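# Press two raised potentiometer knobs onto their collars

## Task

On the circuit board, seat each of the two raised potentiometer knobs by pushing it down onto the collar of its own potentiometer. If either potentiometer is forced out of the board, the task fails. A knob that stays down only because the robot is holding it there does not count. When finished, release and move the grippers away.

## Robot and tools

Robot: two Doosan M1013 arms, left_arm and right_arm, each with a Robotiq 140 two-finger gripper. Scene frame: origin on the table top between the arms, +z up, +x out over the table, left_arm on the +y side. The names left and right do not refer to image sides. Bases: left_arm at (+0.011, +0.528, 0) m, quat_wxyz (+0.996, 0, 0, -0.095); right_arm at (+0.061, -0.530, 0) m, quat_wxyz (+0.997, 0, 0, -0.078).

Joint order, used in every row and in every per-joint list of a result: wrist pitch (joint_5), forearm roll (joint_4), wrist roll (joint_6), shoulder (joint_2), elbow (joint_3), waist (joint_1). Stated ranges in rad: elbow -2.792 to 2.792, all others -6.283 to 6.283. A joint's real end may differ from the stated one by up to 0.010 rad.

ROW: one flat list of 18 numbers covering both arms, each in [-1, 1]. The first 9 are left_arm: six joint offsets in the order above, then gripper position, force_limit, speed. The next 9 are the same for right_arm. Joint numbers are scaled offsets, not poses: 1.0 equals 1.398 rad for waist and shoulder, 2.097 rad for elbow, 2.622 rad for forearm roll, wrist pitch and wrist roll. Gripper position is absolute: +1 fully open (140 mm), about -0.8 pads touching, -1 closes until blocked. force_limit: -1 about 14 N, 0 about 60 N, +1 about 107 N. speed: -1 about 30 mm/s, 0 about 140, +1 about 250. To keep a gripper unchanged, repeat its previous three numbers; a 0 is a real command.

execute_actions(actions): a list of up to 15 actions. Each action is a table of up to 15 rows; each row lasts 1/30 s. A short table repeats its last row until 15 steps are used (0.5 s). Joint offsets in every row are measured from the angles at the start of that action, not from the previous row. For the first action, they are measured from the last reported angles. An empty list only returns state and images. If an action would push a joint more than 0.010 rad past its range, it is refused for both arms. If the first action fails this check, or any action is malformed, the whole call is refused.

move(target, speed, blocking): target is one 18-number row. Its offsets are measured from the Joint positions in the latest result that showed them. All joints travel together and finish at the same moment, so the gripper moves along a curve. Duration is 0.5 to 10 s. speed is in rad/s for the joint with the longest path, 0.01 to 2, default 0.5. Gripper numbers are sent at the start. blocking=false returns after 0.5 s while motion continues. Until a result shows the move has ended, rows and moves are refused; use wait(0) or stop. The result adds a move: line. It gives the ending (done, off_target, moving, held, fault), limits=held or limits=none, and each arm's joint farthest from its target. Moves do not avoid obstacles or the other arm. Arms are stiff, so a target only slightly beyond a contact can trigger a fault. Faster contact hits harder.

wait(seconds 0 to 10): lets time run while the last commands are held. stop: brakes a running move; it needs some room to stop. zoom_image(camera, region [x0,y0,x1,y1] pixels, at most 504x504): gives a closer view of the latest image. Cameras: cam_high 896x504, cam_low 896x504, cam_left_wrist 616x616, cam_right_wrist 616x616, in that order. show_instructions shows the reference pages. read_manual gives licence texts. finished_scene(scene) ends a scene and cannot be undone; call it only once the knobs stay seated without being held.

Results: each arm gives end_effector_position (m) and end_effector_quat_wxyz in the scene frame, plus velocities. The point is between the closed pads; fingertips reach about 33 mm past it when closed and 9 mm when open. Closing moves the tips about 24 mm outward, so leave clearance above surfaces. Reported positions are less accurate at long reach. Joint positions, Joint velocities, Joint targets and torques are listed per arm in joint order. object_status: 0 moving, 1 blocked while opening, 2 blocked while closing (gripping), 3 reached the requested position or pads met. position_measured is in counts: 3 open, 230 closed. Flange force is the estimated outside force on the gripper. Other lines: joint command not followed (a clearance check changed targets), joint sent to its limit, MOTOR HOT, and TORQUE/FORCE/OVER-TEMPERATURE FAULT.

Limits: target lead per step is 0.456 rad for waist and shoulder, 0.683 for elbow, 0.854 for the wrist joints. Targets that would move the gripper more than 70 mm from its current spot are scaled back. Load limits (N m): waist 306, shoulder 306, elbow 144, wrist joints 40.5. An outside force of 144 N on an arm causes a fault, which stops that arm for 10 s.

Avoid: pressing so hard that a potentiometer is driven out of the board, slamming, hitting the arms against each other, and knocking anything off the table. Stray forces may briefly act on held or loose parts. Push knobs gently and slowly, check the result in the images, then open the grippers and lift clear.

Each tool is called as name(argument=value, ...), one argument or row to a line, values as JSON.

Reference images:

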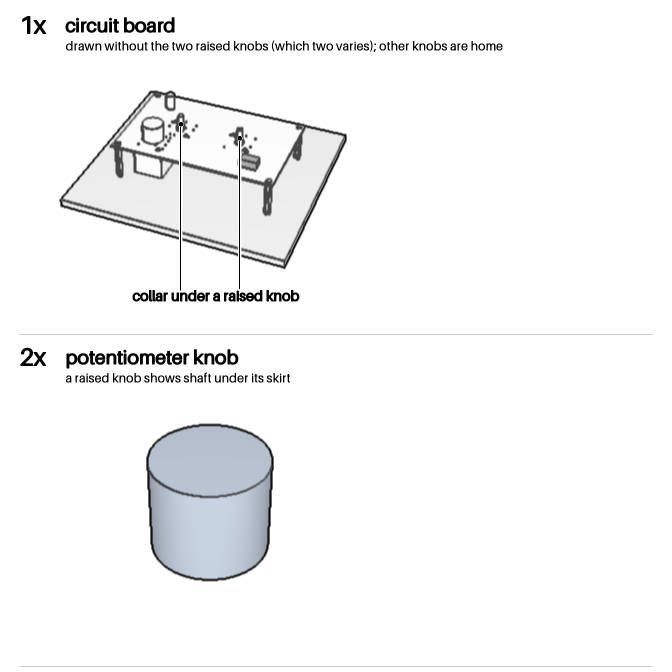

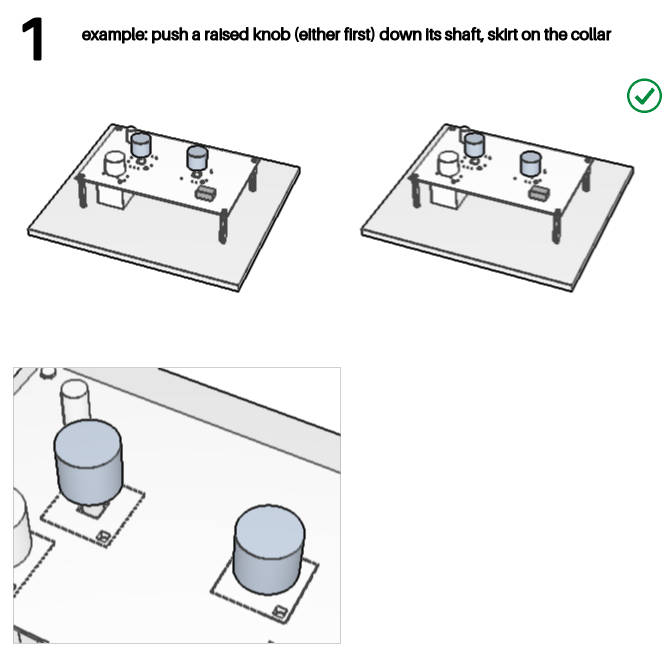

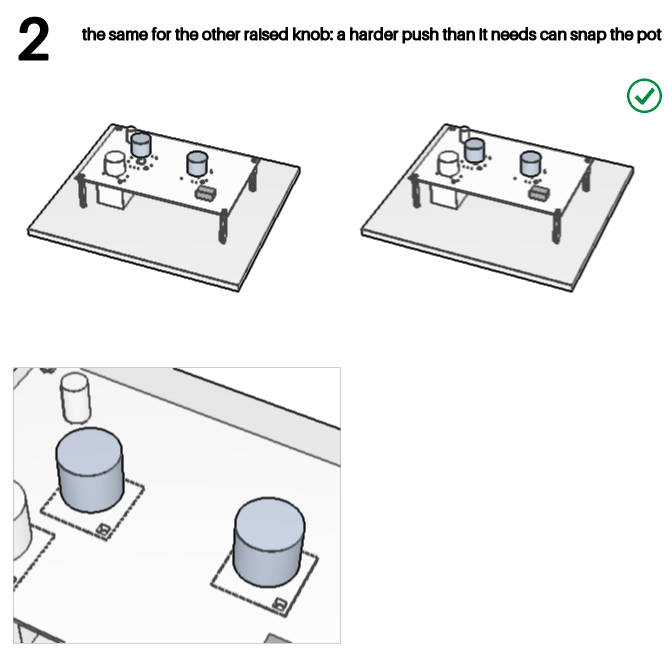

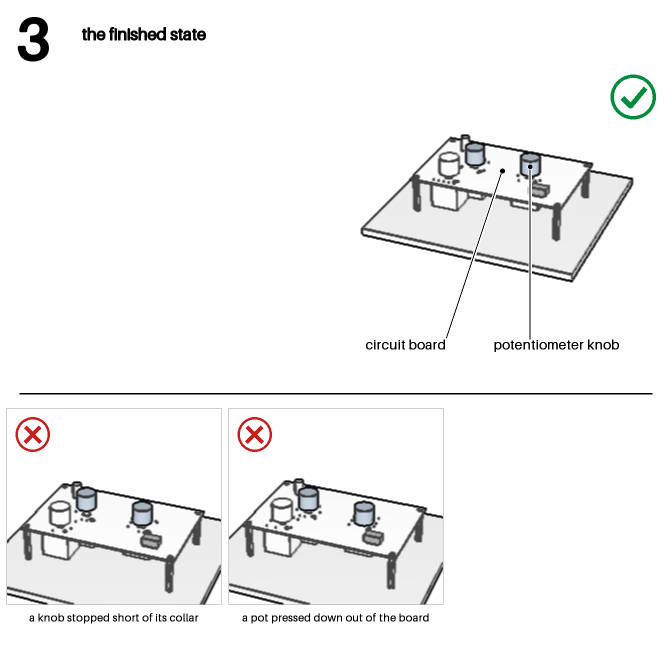

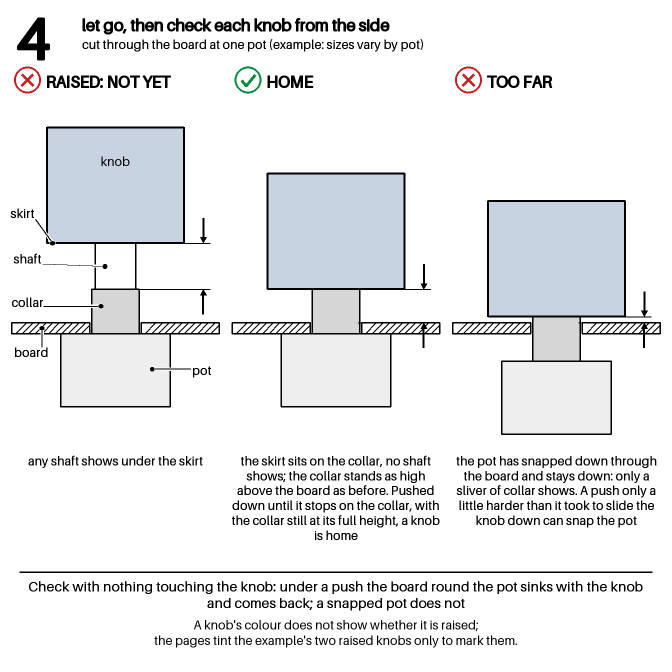

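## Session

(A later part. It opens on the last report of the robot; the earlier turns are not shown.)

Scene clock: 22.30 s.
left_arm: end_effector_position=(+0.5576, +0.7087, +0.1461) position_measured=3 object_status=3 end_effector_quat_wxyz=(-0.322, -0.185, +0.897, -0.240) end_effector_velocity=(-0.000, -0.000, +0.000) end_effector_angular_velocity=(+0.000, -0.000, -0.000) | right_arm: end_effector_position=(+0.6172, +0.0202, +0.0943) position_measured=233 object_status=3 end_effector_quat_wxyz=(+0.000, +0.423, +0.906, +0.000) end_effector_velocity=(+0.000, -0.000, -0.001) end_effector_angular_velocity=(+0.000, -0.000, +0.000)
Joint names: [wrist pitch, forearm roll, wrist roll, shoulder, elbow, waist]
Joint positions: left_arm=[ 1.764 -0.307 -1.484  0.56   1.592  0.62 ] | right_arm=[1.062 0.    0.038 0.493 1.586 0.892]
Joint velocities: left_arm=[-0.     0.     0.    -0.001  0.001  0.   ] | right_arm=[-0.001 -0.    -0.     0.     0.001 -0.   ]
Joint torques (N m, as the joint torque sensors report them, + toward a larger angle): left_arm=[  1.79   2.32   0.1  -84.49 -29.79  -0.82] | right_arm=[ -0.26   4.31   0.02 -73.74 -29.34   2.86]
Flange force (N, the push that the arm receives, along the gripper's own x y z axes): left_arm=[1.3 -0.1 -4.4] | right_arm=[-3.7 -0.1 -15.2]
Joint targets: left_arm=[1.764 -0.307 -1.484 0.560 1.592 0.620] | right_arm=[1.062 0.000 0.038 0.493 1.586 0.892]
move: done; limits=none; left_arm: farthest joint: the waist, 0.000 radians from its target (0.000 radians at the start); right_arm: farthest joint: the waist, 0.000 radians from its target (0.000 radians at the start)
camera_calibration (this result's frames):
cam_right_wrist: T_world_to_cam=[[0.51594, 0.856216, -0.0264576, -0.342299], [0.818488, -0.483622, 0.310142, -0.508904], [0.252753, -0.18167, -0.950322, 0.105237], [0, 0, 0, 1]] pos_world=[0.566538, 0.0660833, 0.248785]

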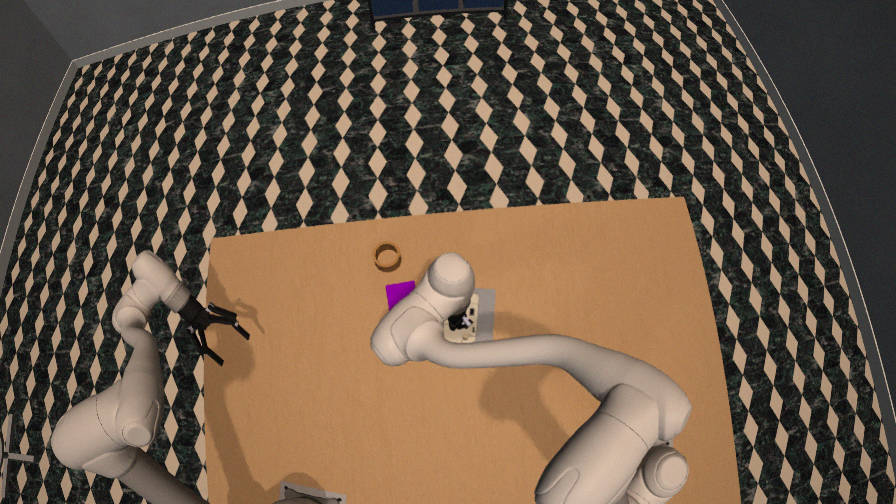

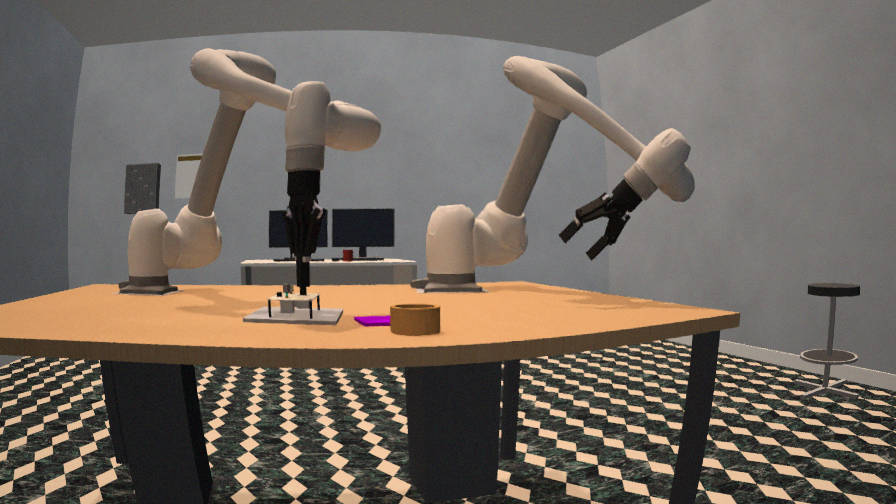

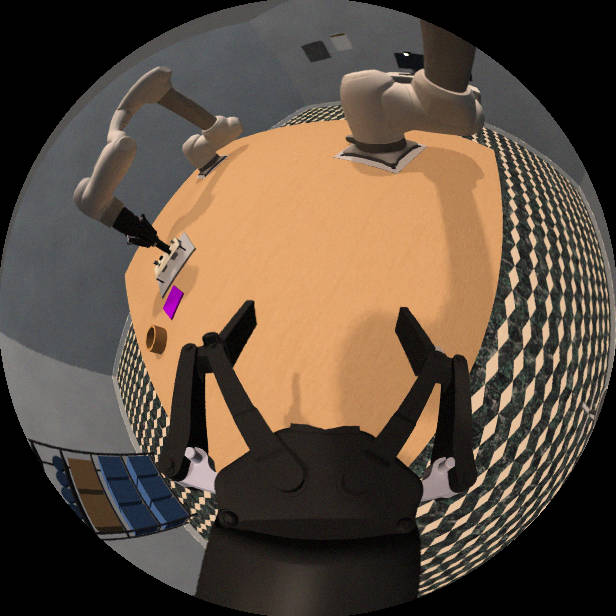

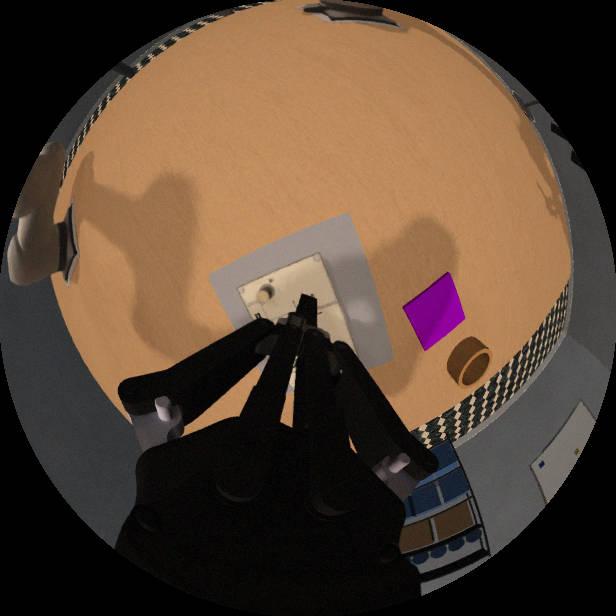

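wait(
  seconds=0,
)

Scene clock: 22.37 s.
left_arm: end_effector_position=(+0.5576, +0.7087, +0.1461) position_measured=3 object_status=3 end_effector_quat_wxyz=(-0.322, -0.185, +0.897, -0.240) end_effector_velocity=(-0.001, +0.000, -0.000) end_effector_angular_velocity=(+0.000, +0.000, +0.001) | right_arm: end_effector_position=(+0.6172, +0.0202, +0.0943) position_measured=233 object_status=3 end_effector_quat_wxyz=(+0.000, +0.423, +0.906, +0.000) end_effector_velocity=(-0.000, -0.000, -0.000) end_effector_angular_velocity=(+0.000, +0.001, -0.001)
Joint names: [wrist pitch, forearm roll, wrist roll, shoulder, elbow, waist]
Joint positions: left_arm=[ 1.764 -0.307 -1.484  0.56   1.592  0.62 ] | right_arm=[1.062 0.    0.038 0.493 1.586 0.892]
Joint velocities: left_arm=[-0.     0.    -0.    -0.     0.001  0.001] | right_arm=[ 0.     0.001  0.    -0.     0.    -0.   ]
Joint torques (N m, as the joint torque sensors report them, + toward a larger angle): left_arm=[  1.61   2.27   0.08 -84.17 -29.49  -0.4 ] | right_arm=[ -0.02   3.95   0.07 -76.93 -29.51   0.17]
Flange force (N, the push that the arm receives, along the gripper's own x y z axes): left_arm=[1.6 -0.4 -5.1] | right_arm=[0.0 3.7 -12.2]
Joint targets: left_arm=[1.764 -0.307 -1.484 0.560 1.592 0.620] | right_arm=[1.062 0.000 0.038 0.493 1.586 0.892]
camera_calibration (this result's frames):
cam_left_wrist: T_world_to_cam=[[-0.570926, 0.7306, -0.374522, -0.117245], [0.819002, 0.475003, -0.321882, -0.736755], [-0.0572679, -0.490505, -0.869554, 0.683675], [0, 0, 0, 1]] pos_world=[0.575618, 0.770967, 0.313434]
cam_right_wrist: T_world_to_cam=[[0.515939, 0.856216, -0.026478, -0.34229], [0.818492, -0.483617, 0.310136, -0.508893], [0.252738, -0.181684, -0.950323, 0.105214], [0, 0, 0, 1]] pos_world=[0.566535, 0.0660804, 0.24875]

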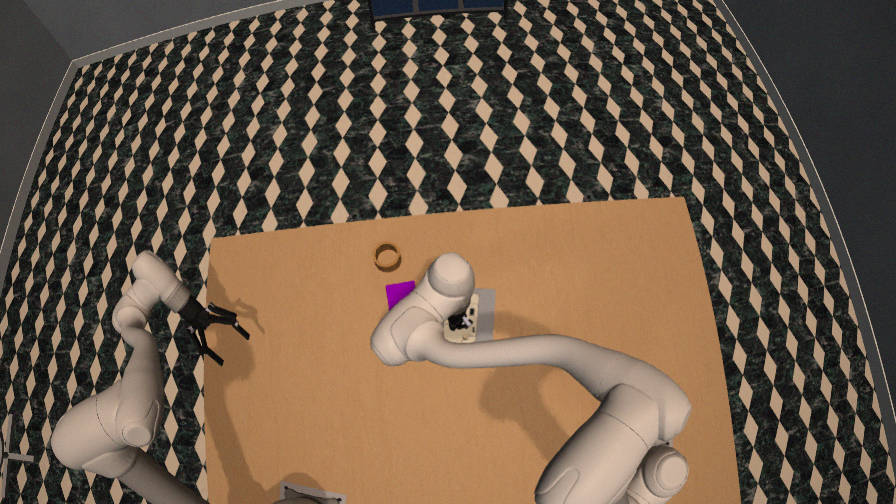

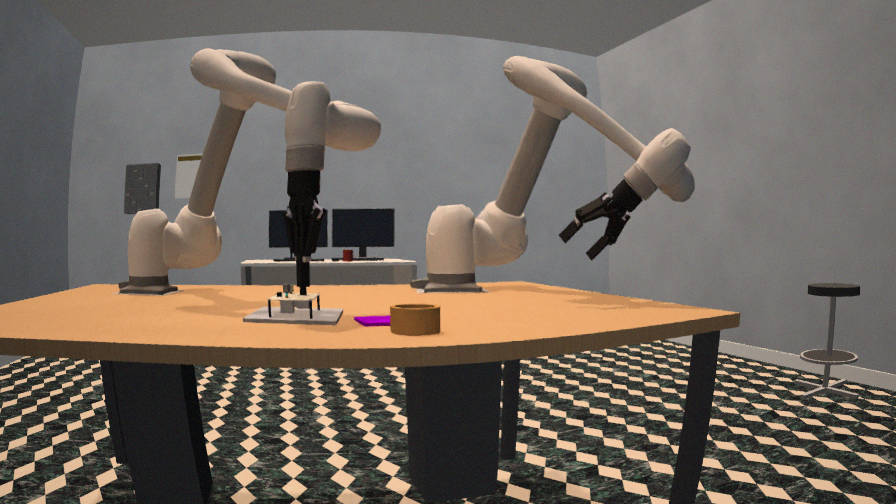

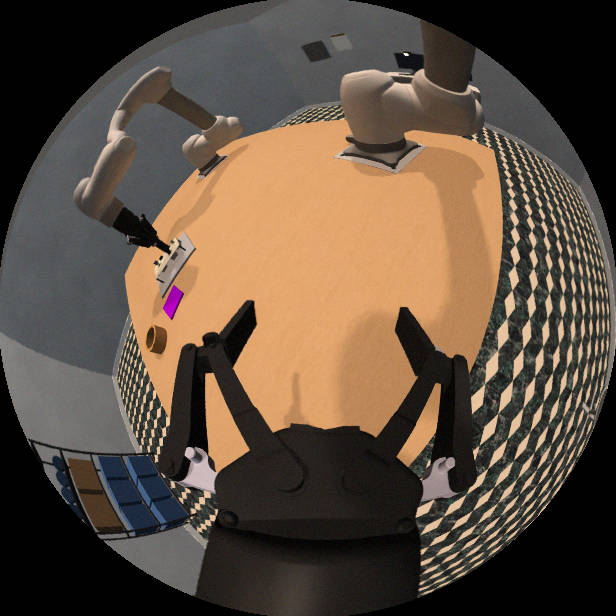

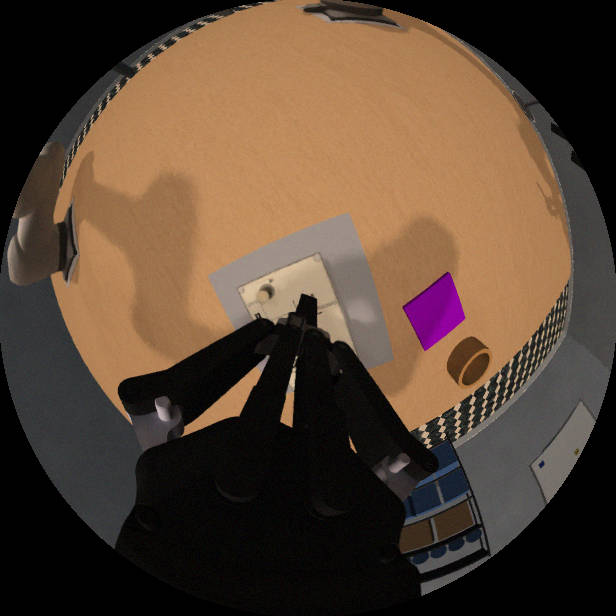

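move(
  target=[0,0,0,0,0,0,1,0,0, -0.000242,0,0,0.000216,0.000158,0,-1,0,0],
  speed=0.01,
)

Scene clock: 24.10 s.
left_arm: end_effector_position=(+0.5576, +0.7087, +0.1461) position_measured=3 object_status=3 end_effector_quat_wxyz=(-0.322, -0.185, +0.897, -0.240) end_effector_velocity=(-0.001, -0.000, -0.000) end_effector_angular_velocity=(-0.001, +0.001, -0.001) | right_arm: end_effector_position=(+0.6172, +0.0202, +0.0939) position_measured=233 object_status=3 end_effector_quat_wxyz=(+0.000, +0.423, +0.906, +0.000) end_effector_velocity=(+0.000, +0.000, +0.000) end_effector_angular_velocity=(+0.000, -0.001, +0.000)
Joint names: [wrist pitch, forearm roll, wrist roll, shoulder, elbow, waist]
Joint positions: left_arm=[ 1.764 -0.307 -1.484  0.56   1.592  0.62 ] | right_arm=[1.062 0.    0.038 0.493 1.587 0.892]
Joint velocities: left_arm=[ 0.001 -0.     0.001  0.     0.001 -0.   ] | right_arm=[-0.001 -0.001  0.    -0.     0.    -0.   ]
Joint torques (N m, as the joint torque sensors report them, + toward a larger angle): left_arm=[  1.67   2.41   0.08 -84.63 -29.52  -0.47] | right_arm=[ -0.2    4.31  -0.02 -74.91 -30.11   2.36]
Flange force (N, the push that the arm receives, along the gripper's own x y z axes): left_arm=[0.8 -0.6 -5.2] | right_arm=[-3.0 -0.4 -13.5]
Joint targets: left_arm=[1.764 -0.307 -1.484 0.560 1.592 0.620] | right_arm=[1.062 0.000 0.038 0.493 1.587 0.892]
move: done; limits=none; left_arm: farthest joint: the waist, 0.000 radians from its target (0.000 radians at the start); right_arm: farthest joint: the waist, 0.000 radians from its target (0.000 radians at the start)
camera_calibration (this result's frames):
cam_left_wrist: T_world_to_cam=[[-0.570926, 0.7306, -0.374523, -0.117245], [0.819002, 0.475003, -0.321882, -0.736755], [-0.0572677, -0.490506, -0.869554, 0.683675], [0, 0, 0, 1]] pos_world=[0.575618, 0.770967, 0.313434]
cam_right_wrist: T_world_to_cam=[[0.515939, 0.856216, -0.0264788, -0.342293], [0.818493, -0.483617, 0.310136, -0.508769], [0.252738, -0.181684, -0.950323, 0.10484], [0, 0, 0, 1]] pos_world=[0.566529, 0.0660753, 0.248356]

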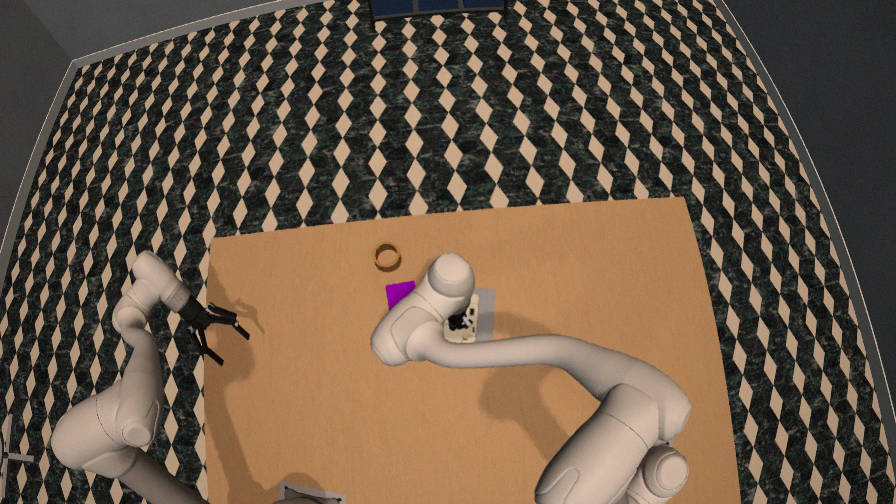

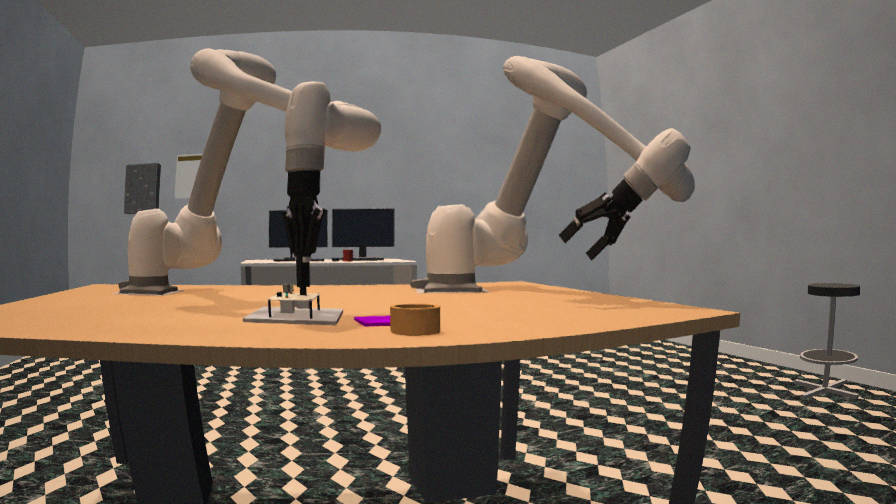

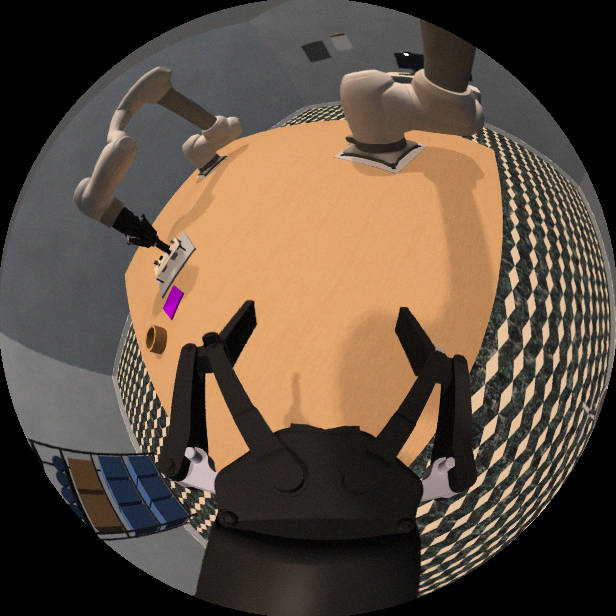

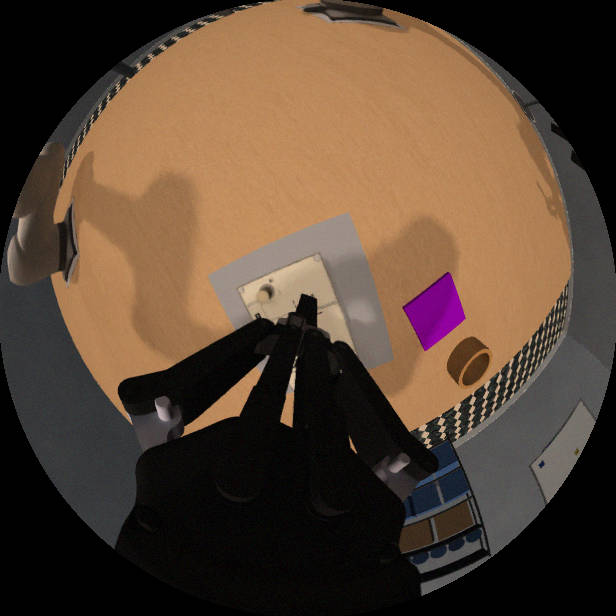

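move(
  target=[0,0,0,0,0,0,1,0,0, -0.000242,0,0,0.000216,0.000158,0,-1,0,0],
  speed=0.01,
)

Scene clock: 24.93 s.
left_arm: end_effector_position=(+0.5576, +0.7087, +0.1461) position_measured=3 object_status=3 end_effector_quat_wxyz=(-0.322, -0.185, +0.897, -0.240) end_effector_velocity=(+0.001, +0.000, +0.000) end_effector_angular_velocity=(+0.001, -0.002, +0.000) | right_arm: end_effector_position=(+0.6172, +0.0202, +0.0935) position_measured=233 object_status=3 end_effector_quat_wxyz=(+0.000, +0.423, +0.906, +0.000) end_effector_velocity=(-0.000, +0.000, +0.000) end_effector_angular_velocity=(+0.000, +0.001, -0.000)
Joint names: [wrist pitch, forearm roll, wrist roll, shoulder, elbow, waist]
Joint positions: left_arm=[ 1.764 -0.307 -1.484  0.56   1.592  0.62 ] | right_arm=[1.061 0.    0.038 0.493 1.587 0.892]
Joint velocities: left_arm=[-0.001 -0.     0.    -0.    -0.001  0.   ] | right_arm=[ 0.001  0.001 -0.     0.    -0.    -0.   ]
Joint torques (N m, as the joint torque sensors report them, + toward a larger angle): left_arm=[  1.78   2.43  -0.02 -84.32 -29.59   0.29] | right_arm=[ -0.45   3.99   0.14 -75.19 -27.92   3.86]
Flange force (N, the push that the arm receives, along the gripper's own x y z axes): left_arm=[1.4 -1.6 -4.9] | right_arm=[-4.7 5.4 -15.4]
Joint targets: left_arm=[1.764 -0.307 -1.484 0.560 1.592 0.620] | right_arm=[1.061 0.000 0.038 0.493 1.587 0.892]
move: done; limits=none; left_arm: farthest joint: the waist, 0.000 radians from its target (0.000 radians at the start); right_arm: farthest joint: the waist, 0.000 radians from its target (0.000 radians at the start)
camera_calibration (this result's frames):
cam_left_wrist: T_world_to_cam=[[-0.570926, 0.7306, -0.374522, -0.117245], [0.819002, 0.475003, -0.321882, -0.736755], [-0.0572679, -0.490505, -0.869554, 0.683675], [0, 0, 0, 1]] pos_world=[0.575618, 0.770967, 0.313434]
cam_right_wrist: T_world_to_cam=[[0.515939, 0.856216, -0.0264743, -0.342298], [0.818492, -0.483618, 0.310137, -0.508645], [0.252741, -0.181681, -0.950323, 0.104466], [0, 0, 0, 1]] pos_world=[0.566524, 0.066071, 0.247965]

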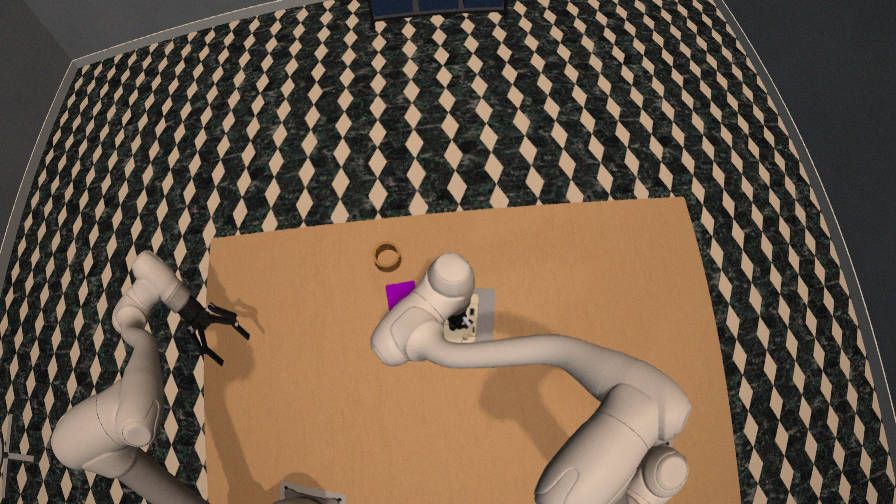

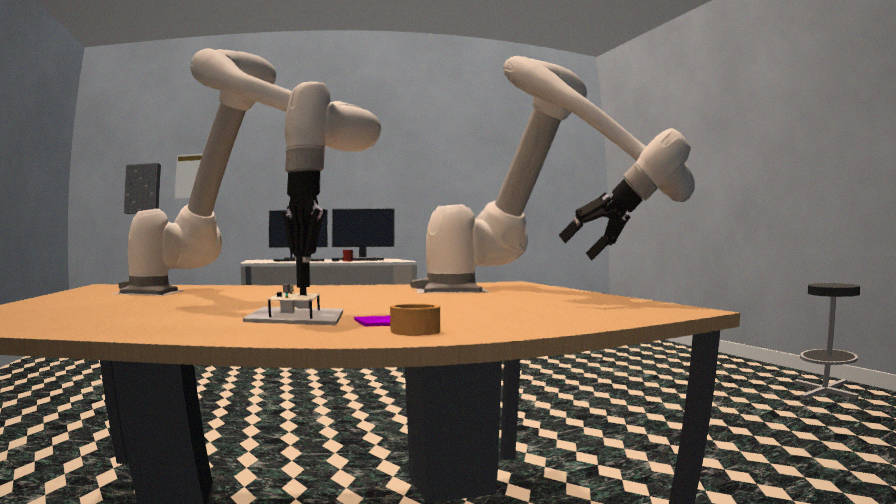

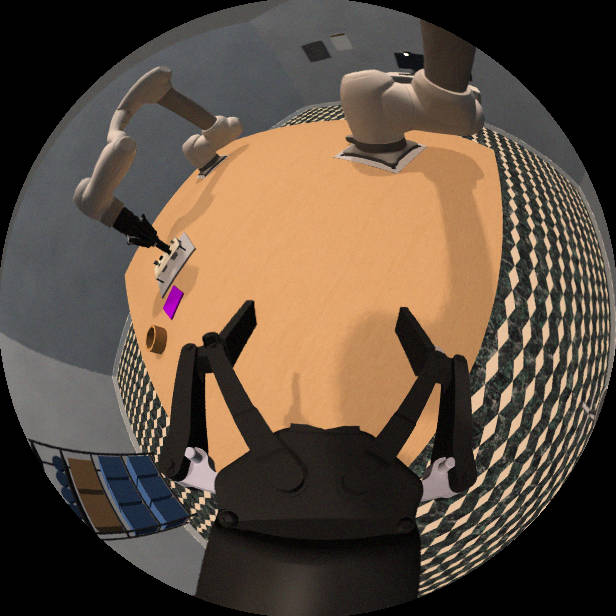

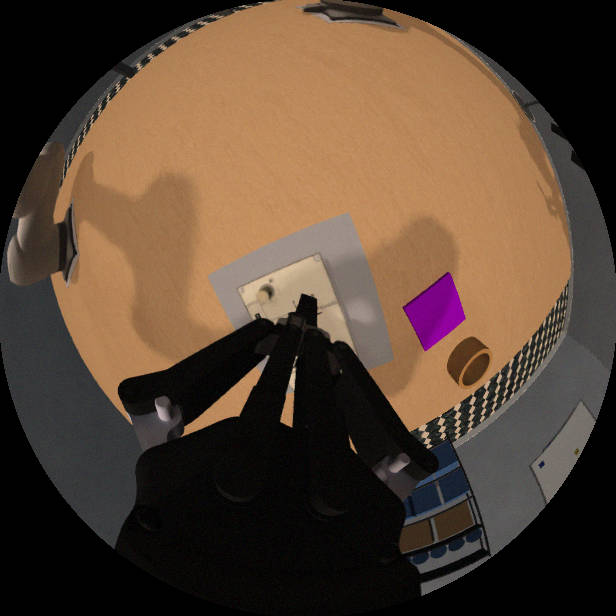

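wait(
  seconds=0,
)

Scene clock: 25.03 s.
left_arm: end_effector_position=(+0.5576, +0.7087, +0.1461) position_measured=3 object_status=3 end_effector_quat_wxyz=(-0.322, -0.185, +0.897, -0.240) end_effector_velocity=(-0.000, -0.001, +0.000) end_effector_angular_velocity=(-0.001, +0.002, -0.001) | right_arm: end_effector_position=(+0.6172, +0.0202, +0.0935) position_measured=233 object_status=3 end_effector_quat_wxyz=(+0.000, +0.423, +0.906, +0.000) end_effector_velocity=(-0.000, -0.000, -0.000) end_effector_angular_velocity=(-0.000, +0.000, -0.001)
Joint names: [wrist pitch, forearm roll, wrist roll, shoulder, elbow, waist]
Joint positions: left_arm=[ 1.764 -0.307 -1.484  0.56   1.592  0.62 ] | right_arm=[1.061 0.    0.038 0.493 1.587 0.892]
Joint velocities: left_arm=[ 0.001  0.    -0.     0.     0.    -0.001] | right_arm=[-0.     0.     0.001 -0.     0.    -0.   ]
Joint torques (N m, as the joint torque sensors report them, + toward a larger angle): left_arm=[  1.76   2.27  -0.02 -84.38 -29.09  -1.5 ] | right_arm=[ -0.19   4.31   0.04 -75.15 -29.04   1.29]
Flange force (N, the push that the arm receives, along the gripper's own x y z axes): left_arm=[0.7 0.3 -6.2] | right_arm=[-1.5 2.3 -14.0]
Joint targets: left_arm=[1.764 -0.307 -1.484 0.560 1.592 0.620] | right_arm=[1.061 0.000 0.038 0.493 1.587 0.892]
camera_calibration (this result's frames):
cam_left_wrist: T_world_to_cam=[[-0.570926, 0.7306, -0.374522, -0.117245], [0.819002, 0.475003, -0.321882, -0.736755], [-0.0572679, -0.490505, -0.869554, 0.683675], [0, 0, 0, 1]] pos_world=[0.575618, 0.770967, 0.313434]
cam_right_wrist: T_world_to_cam=[[0.515939, 0.856216, -0.0264753, -0.342298], [0.818492, -0.483618, 0.310137, -0.508644], [0.25274, -0.181682, -0.950323, 0.104463], [0, 0, 0, 1]] pos_world=[0.566524, 0.0660707, 0.247961]

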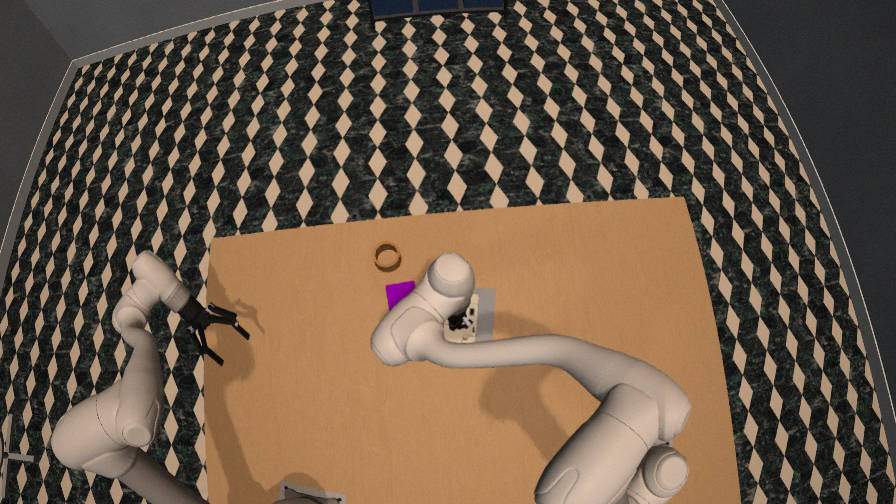

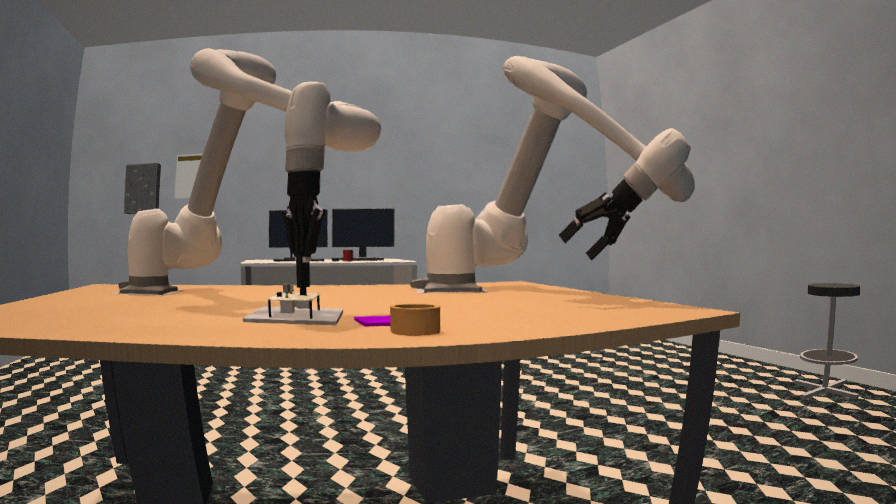

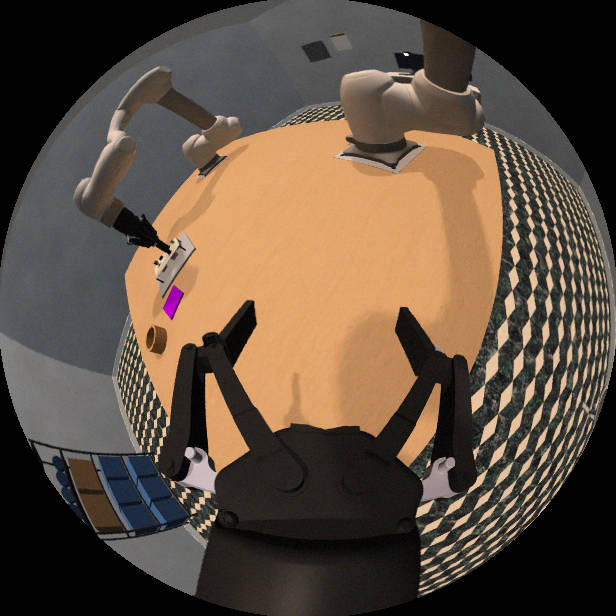

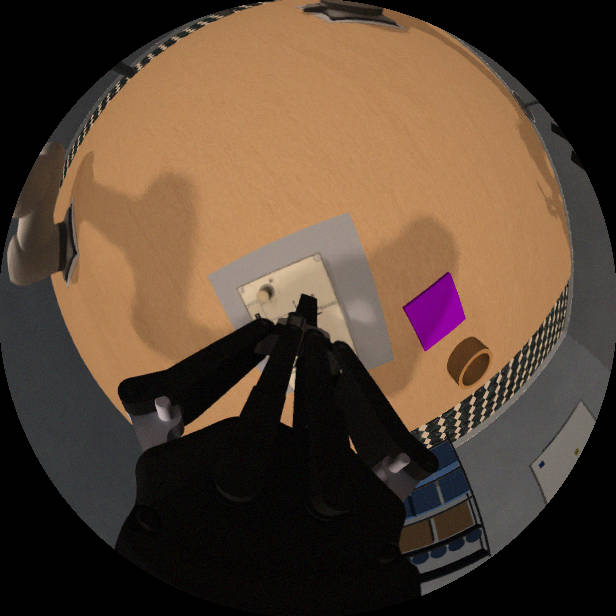

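move(
  target=[0,0,0,0,0,0,1,0,0, -0.000242,0,0,0.000216,0.000158,0,-1,0,0],
  speed=0.01,
)

Scene clock: 25.87 s.
left_arm: end_effector_position=(+0.5576, +0.7087, +0.1461) position_measured=3 object_status=3 end_effector_quat_wxyz=(-0.322, -0.185, +0.897, -0.240) end_effector_velocity=(+0.000, -0.000, +0.000) end_effector_angular_velocity=(+0.000, -0.000, -0.000) | right_arm: end_effector_position=(+0.6172, +0.0202, +0.0931) position_measured=233 object_status=3 end_effector_quat_wxyz=(+0.000, +0.423, +0.906, +0.000) end_effector_velocity=(-0.000, +0.000, -0.000) end_effector_angular_velocity=(+0.001, +0.001, -0.001)
Joint names: [wrist pitch, forearm roll, wrist roll, shoulder, elbow, waist]
Joint positions: left_arm=[ 1.764 -0.307 -1.484  0.56   1.592  0.62 ] | right_arm=[1.06  0.    0.038 0.494 1.587 0.892]
Joint velocities: left_arm=[ 0.001 -0.    -0.     0.    -0.001 -0.   ] | right_arm=[ 0.001  0.002  0.001  0.    -0.     0.   ]
Joint torques (N m, as the joint torque sensors report them, + toward a larger angle): left_arm=[  1.74   2.46  -0.01 -85.23 -29.94  -1.03] | right_arm=[ -0.64   3.82   0.14 -72.57 -26.91   3.84]
Flange force (N, the push that the arm receives, along the gripper's own x y z axes): left_arm=[0.5 0.1 -4.8] | right_arm=[-4.7 4.0 -18.7]
Joint targets: left_arm=[1.764 -0.307 -1.484 0.560 1.592 0.620] | right_arm=[1.060 0.000 0.038 0.494 1.587 0.892]
move: done; limits=none; left_arm: farthest joint: the waist, 0.000 radians from its target (0.000 radians at the start); right_arm: farthest joint: the waist, 0.000 radians from its target (0.000 radians at the start)
camera_calibration (this result's frames):
cam_left_wrist: T_world_to_cam=[[-0.570926, 0.7306, -0.374522, -0.117245], [0.819002, 0.475003, -0.321882, -0.736755], [-0.0572678, -0.490505, -0.869554, 0.683675], [0, 0, 0, 1]] pos_world=[0.575618, 0.770967, 0.313434]
cam_right_wrist: T_world_to_cam=[[0.51594, 0.856216, -0.0264647, -0.342305], [0.818489, -0.48362, 0.31014, -0.508521], [0.252748, -0.181675, -0.950323, 0.10409], [0, 0, 0, 1]] pos_world=[0.56652, 0.0660667, 0.247573]

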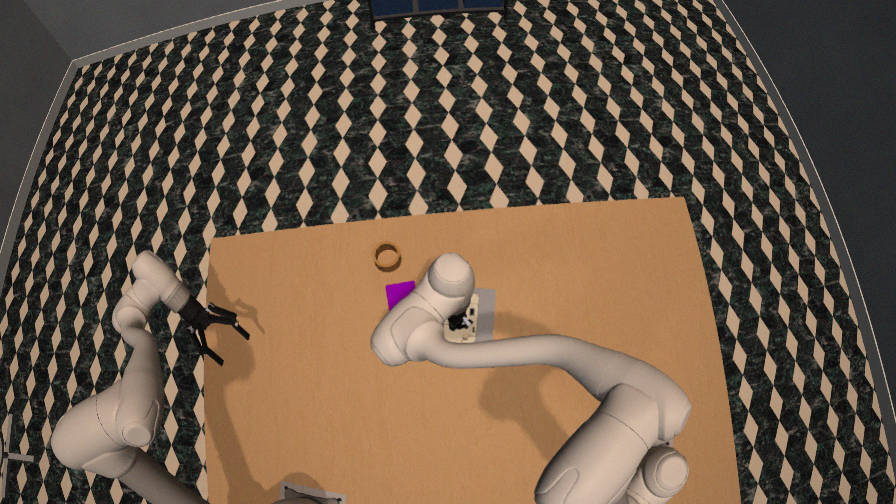

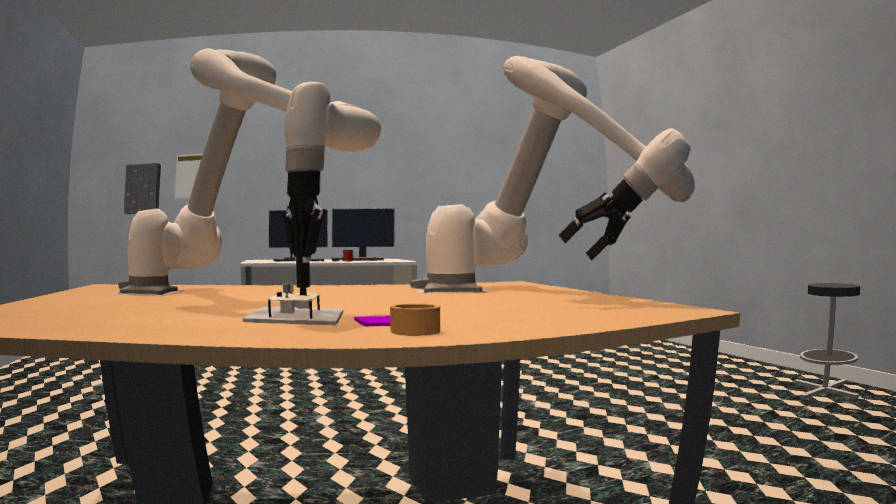

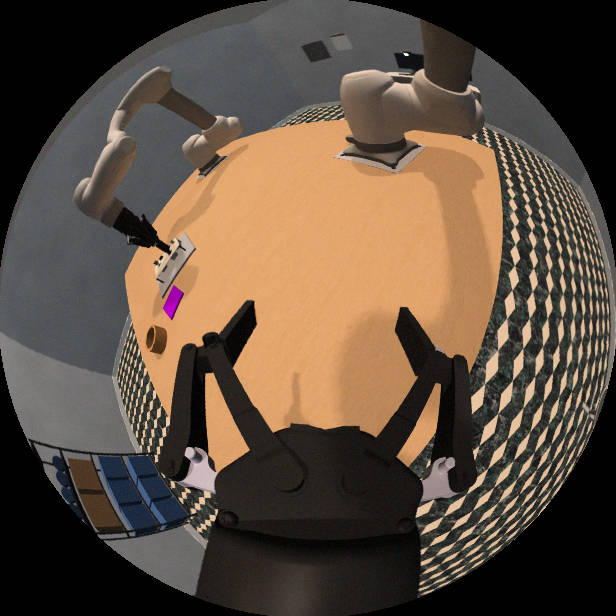

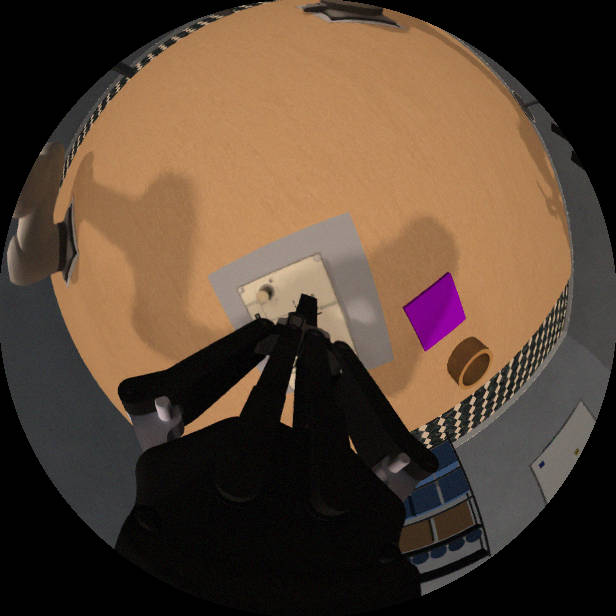

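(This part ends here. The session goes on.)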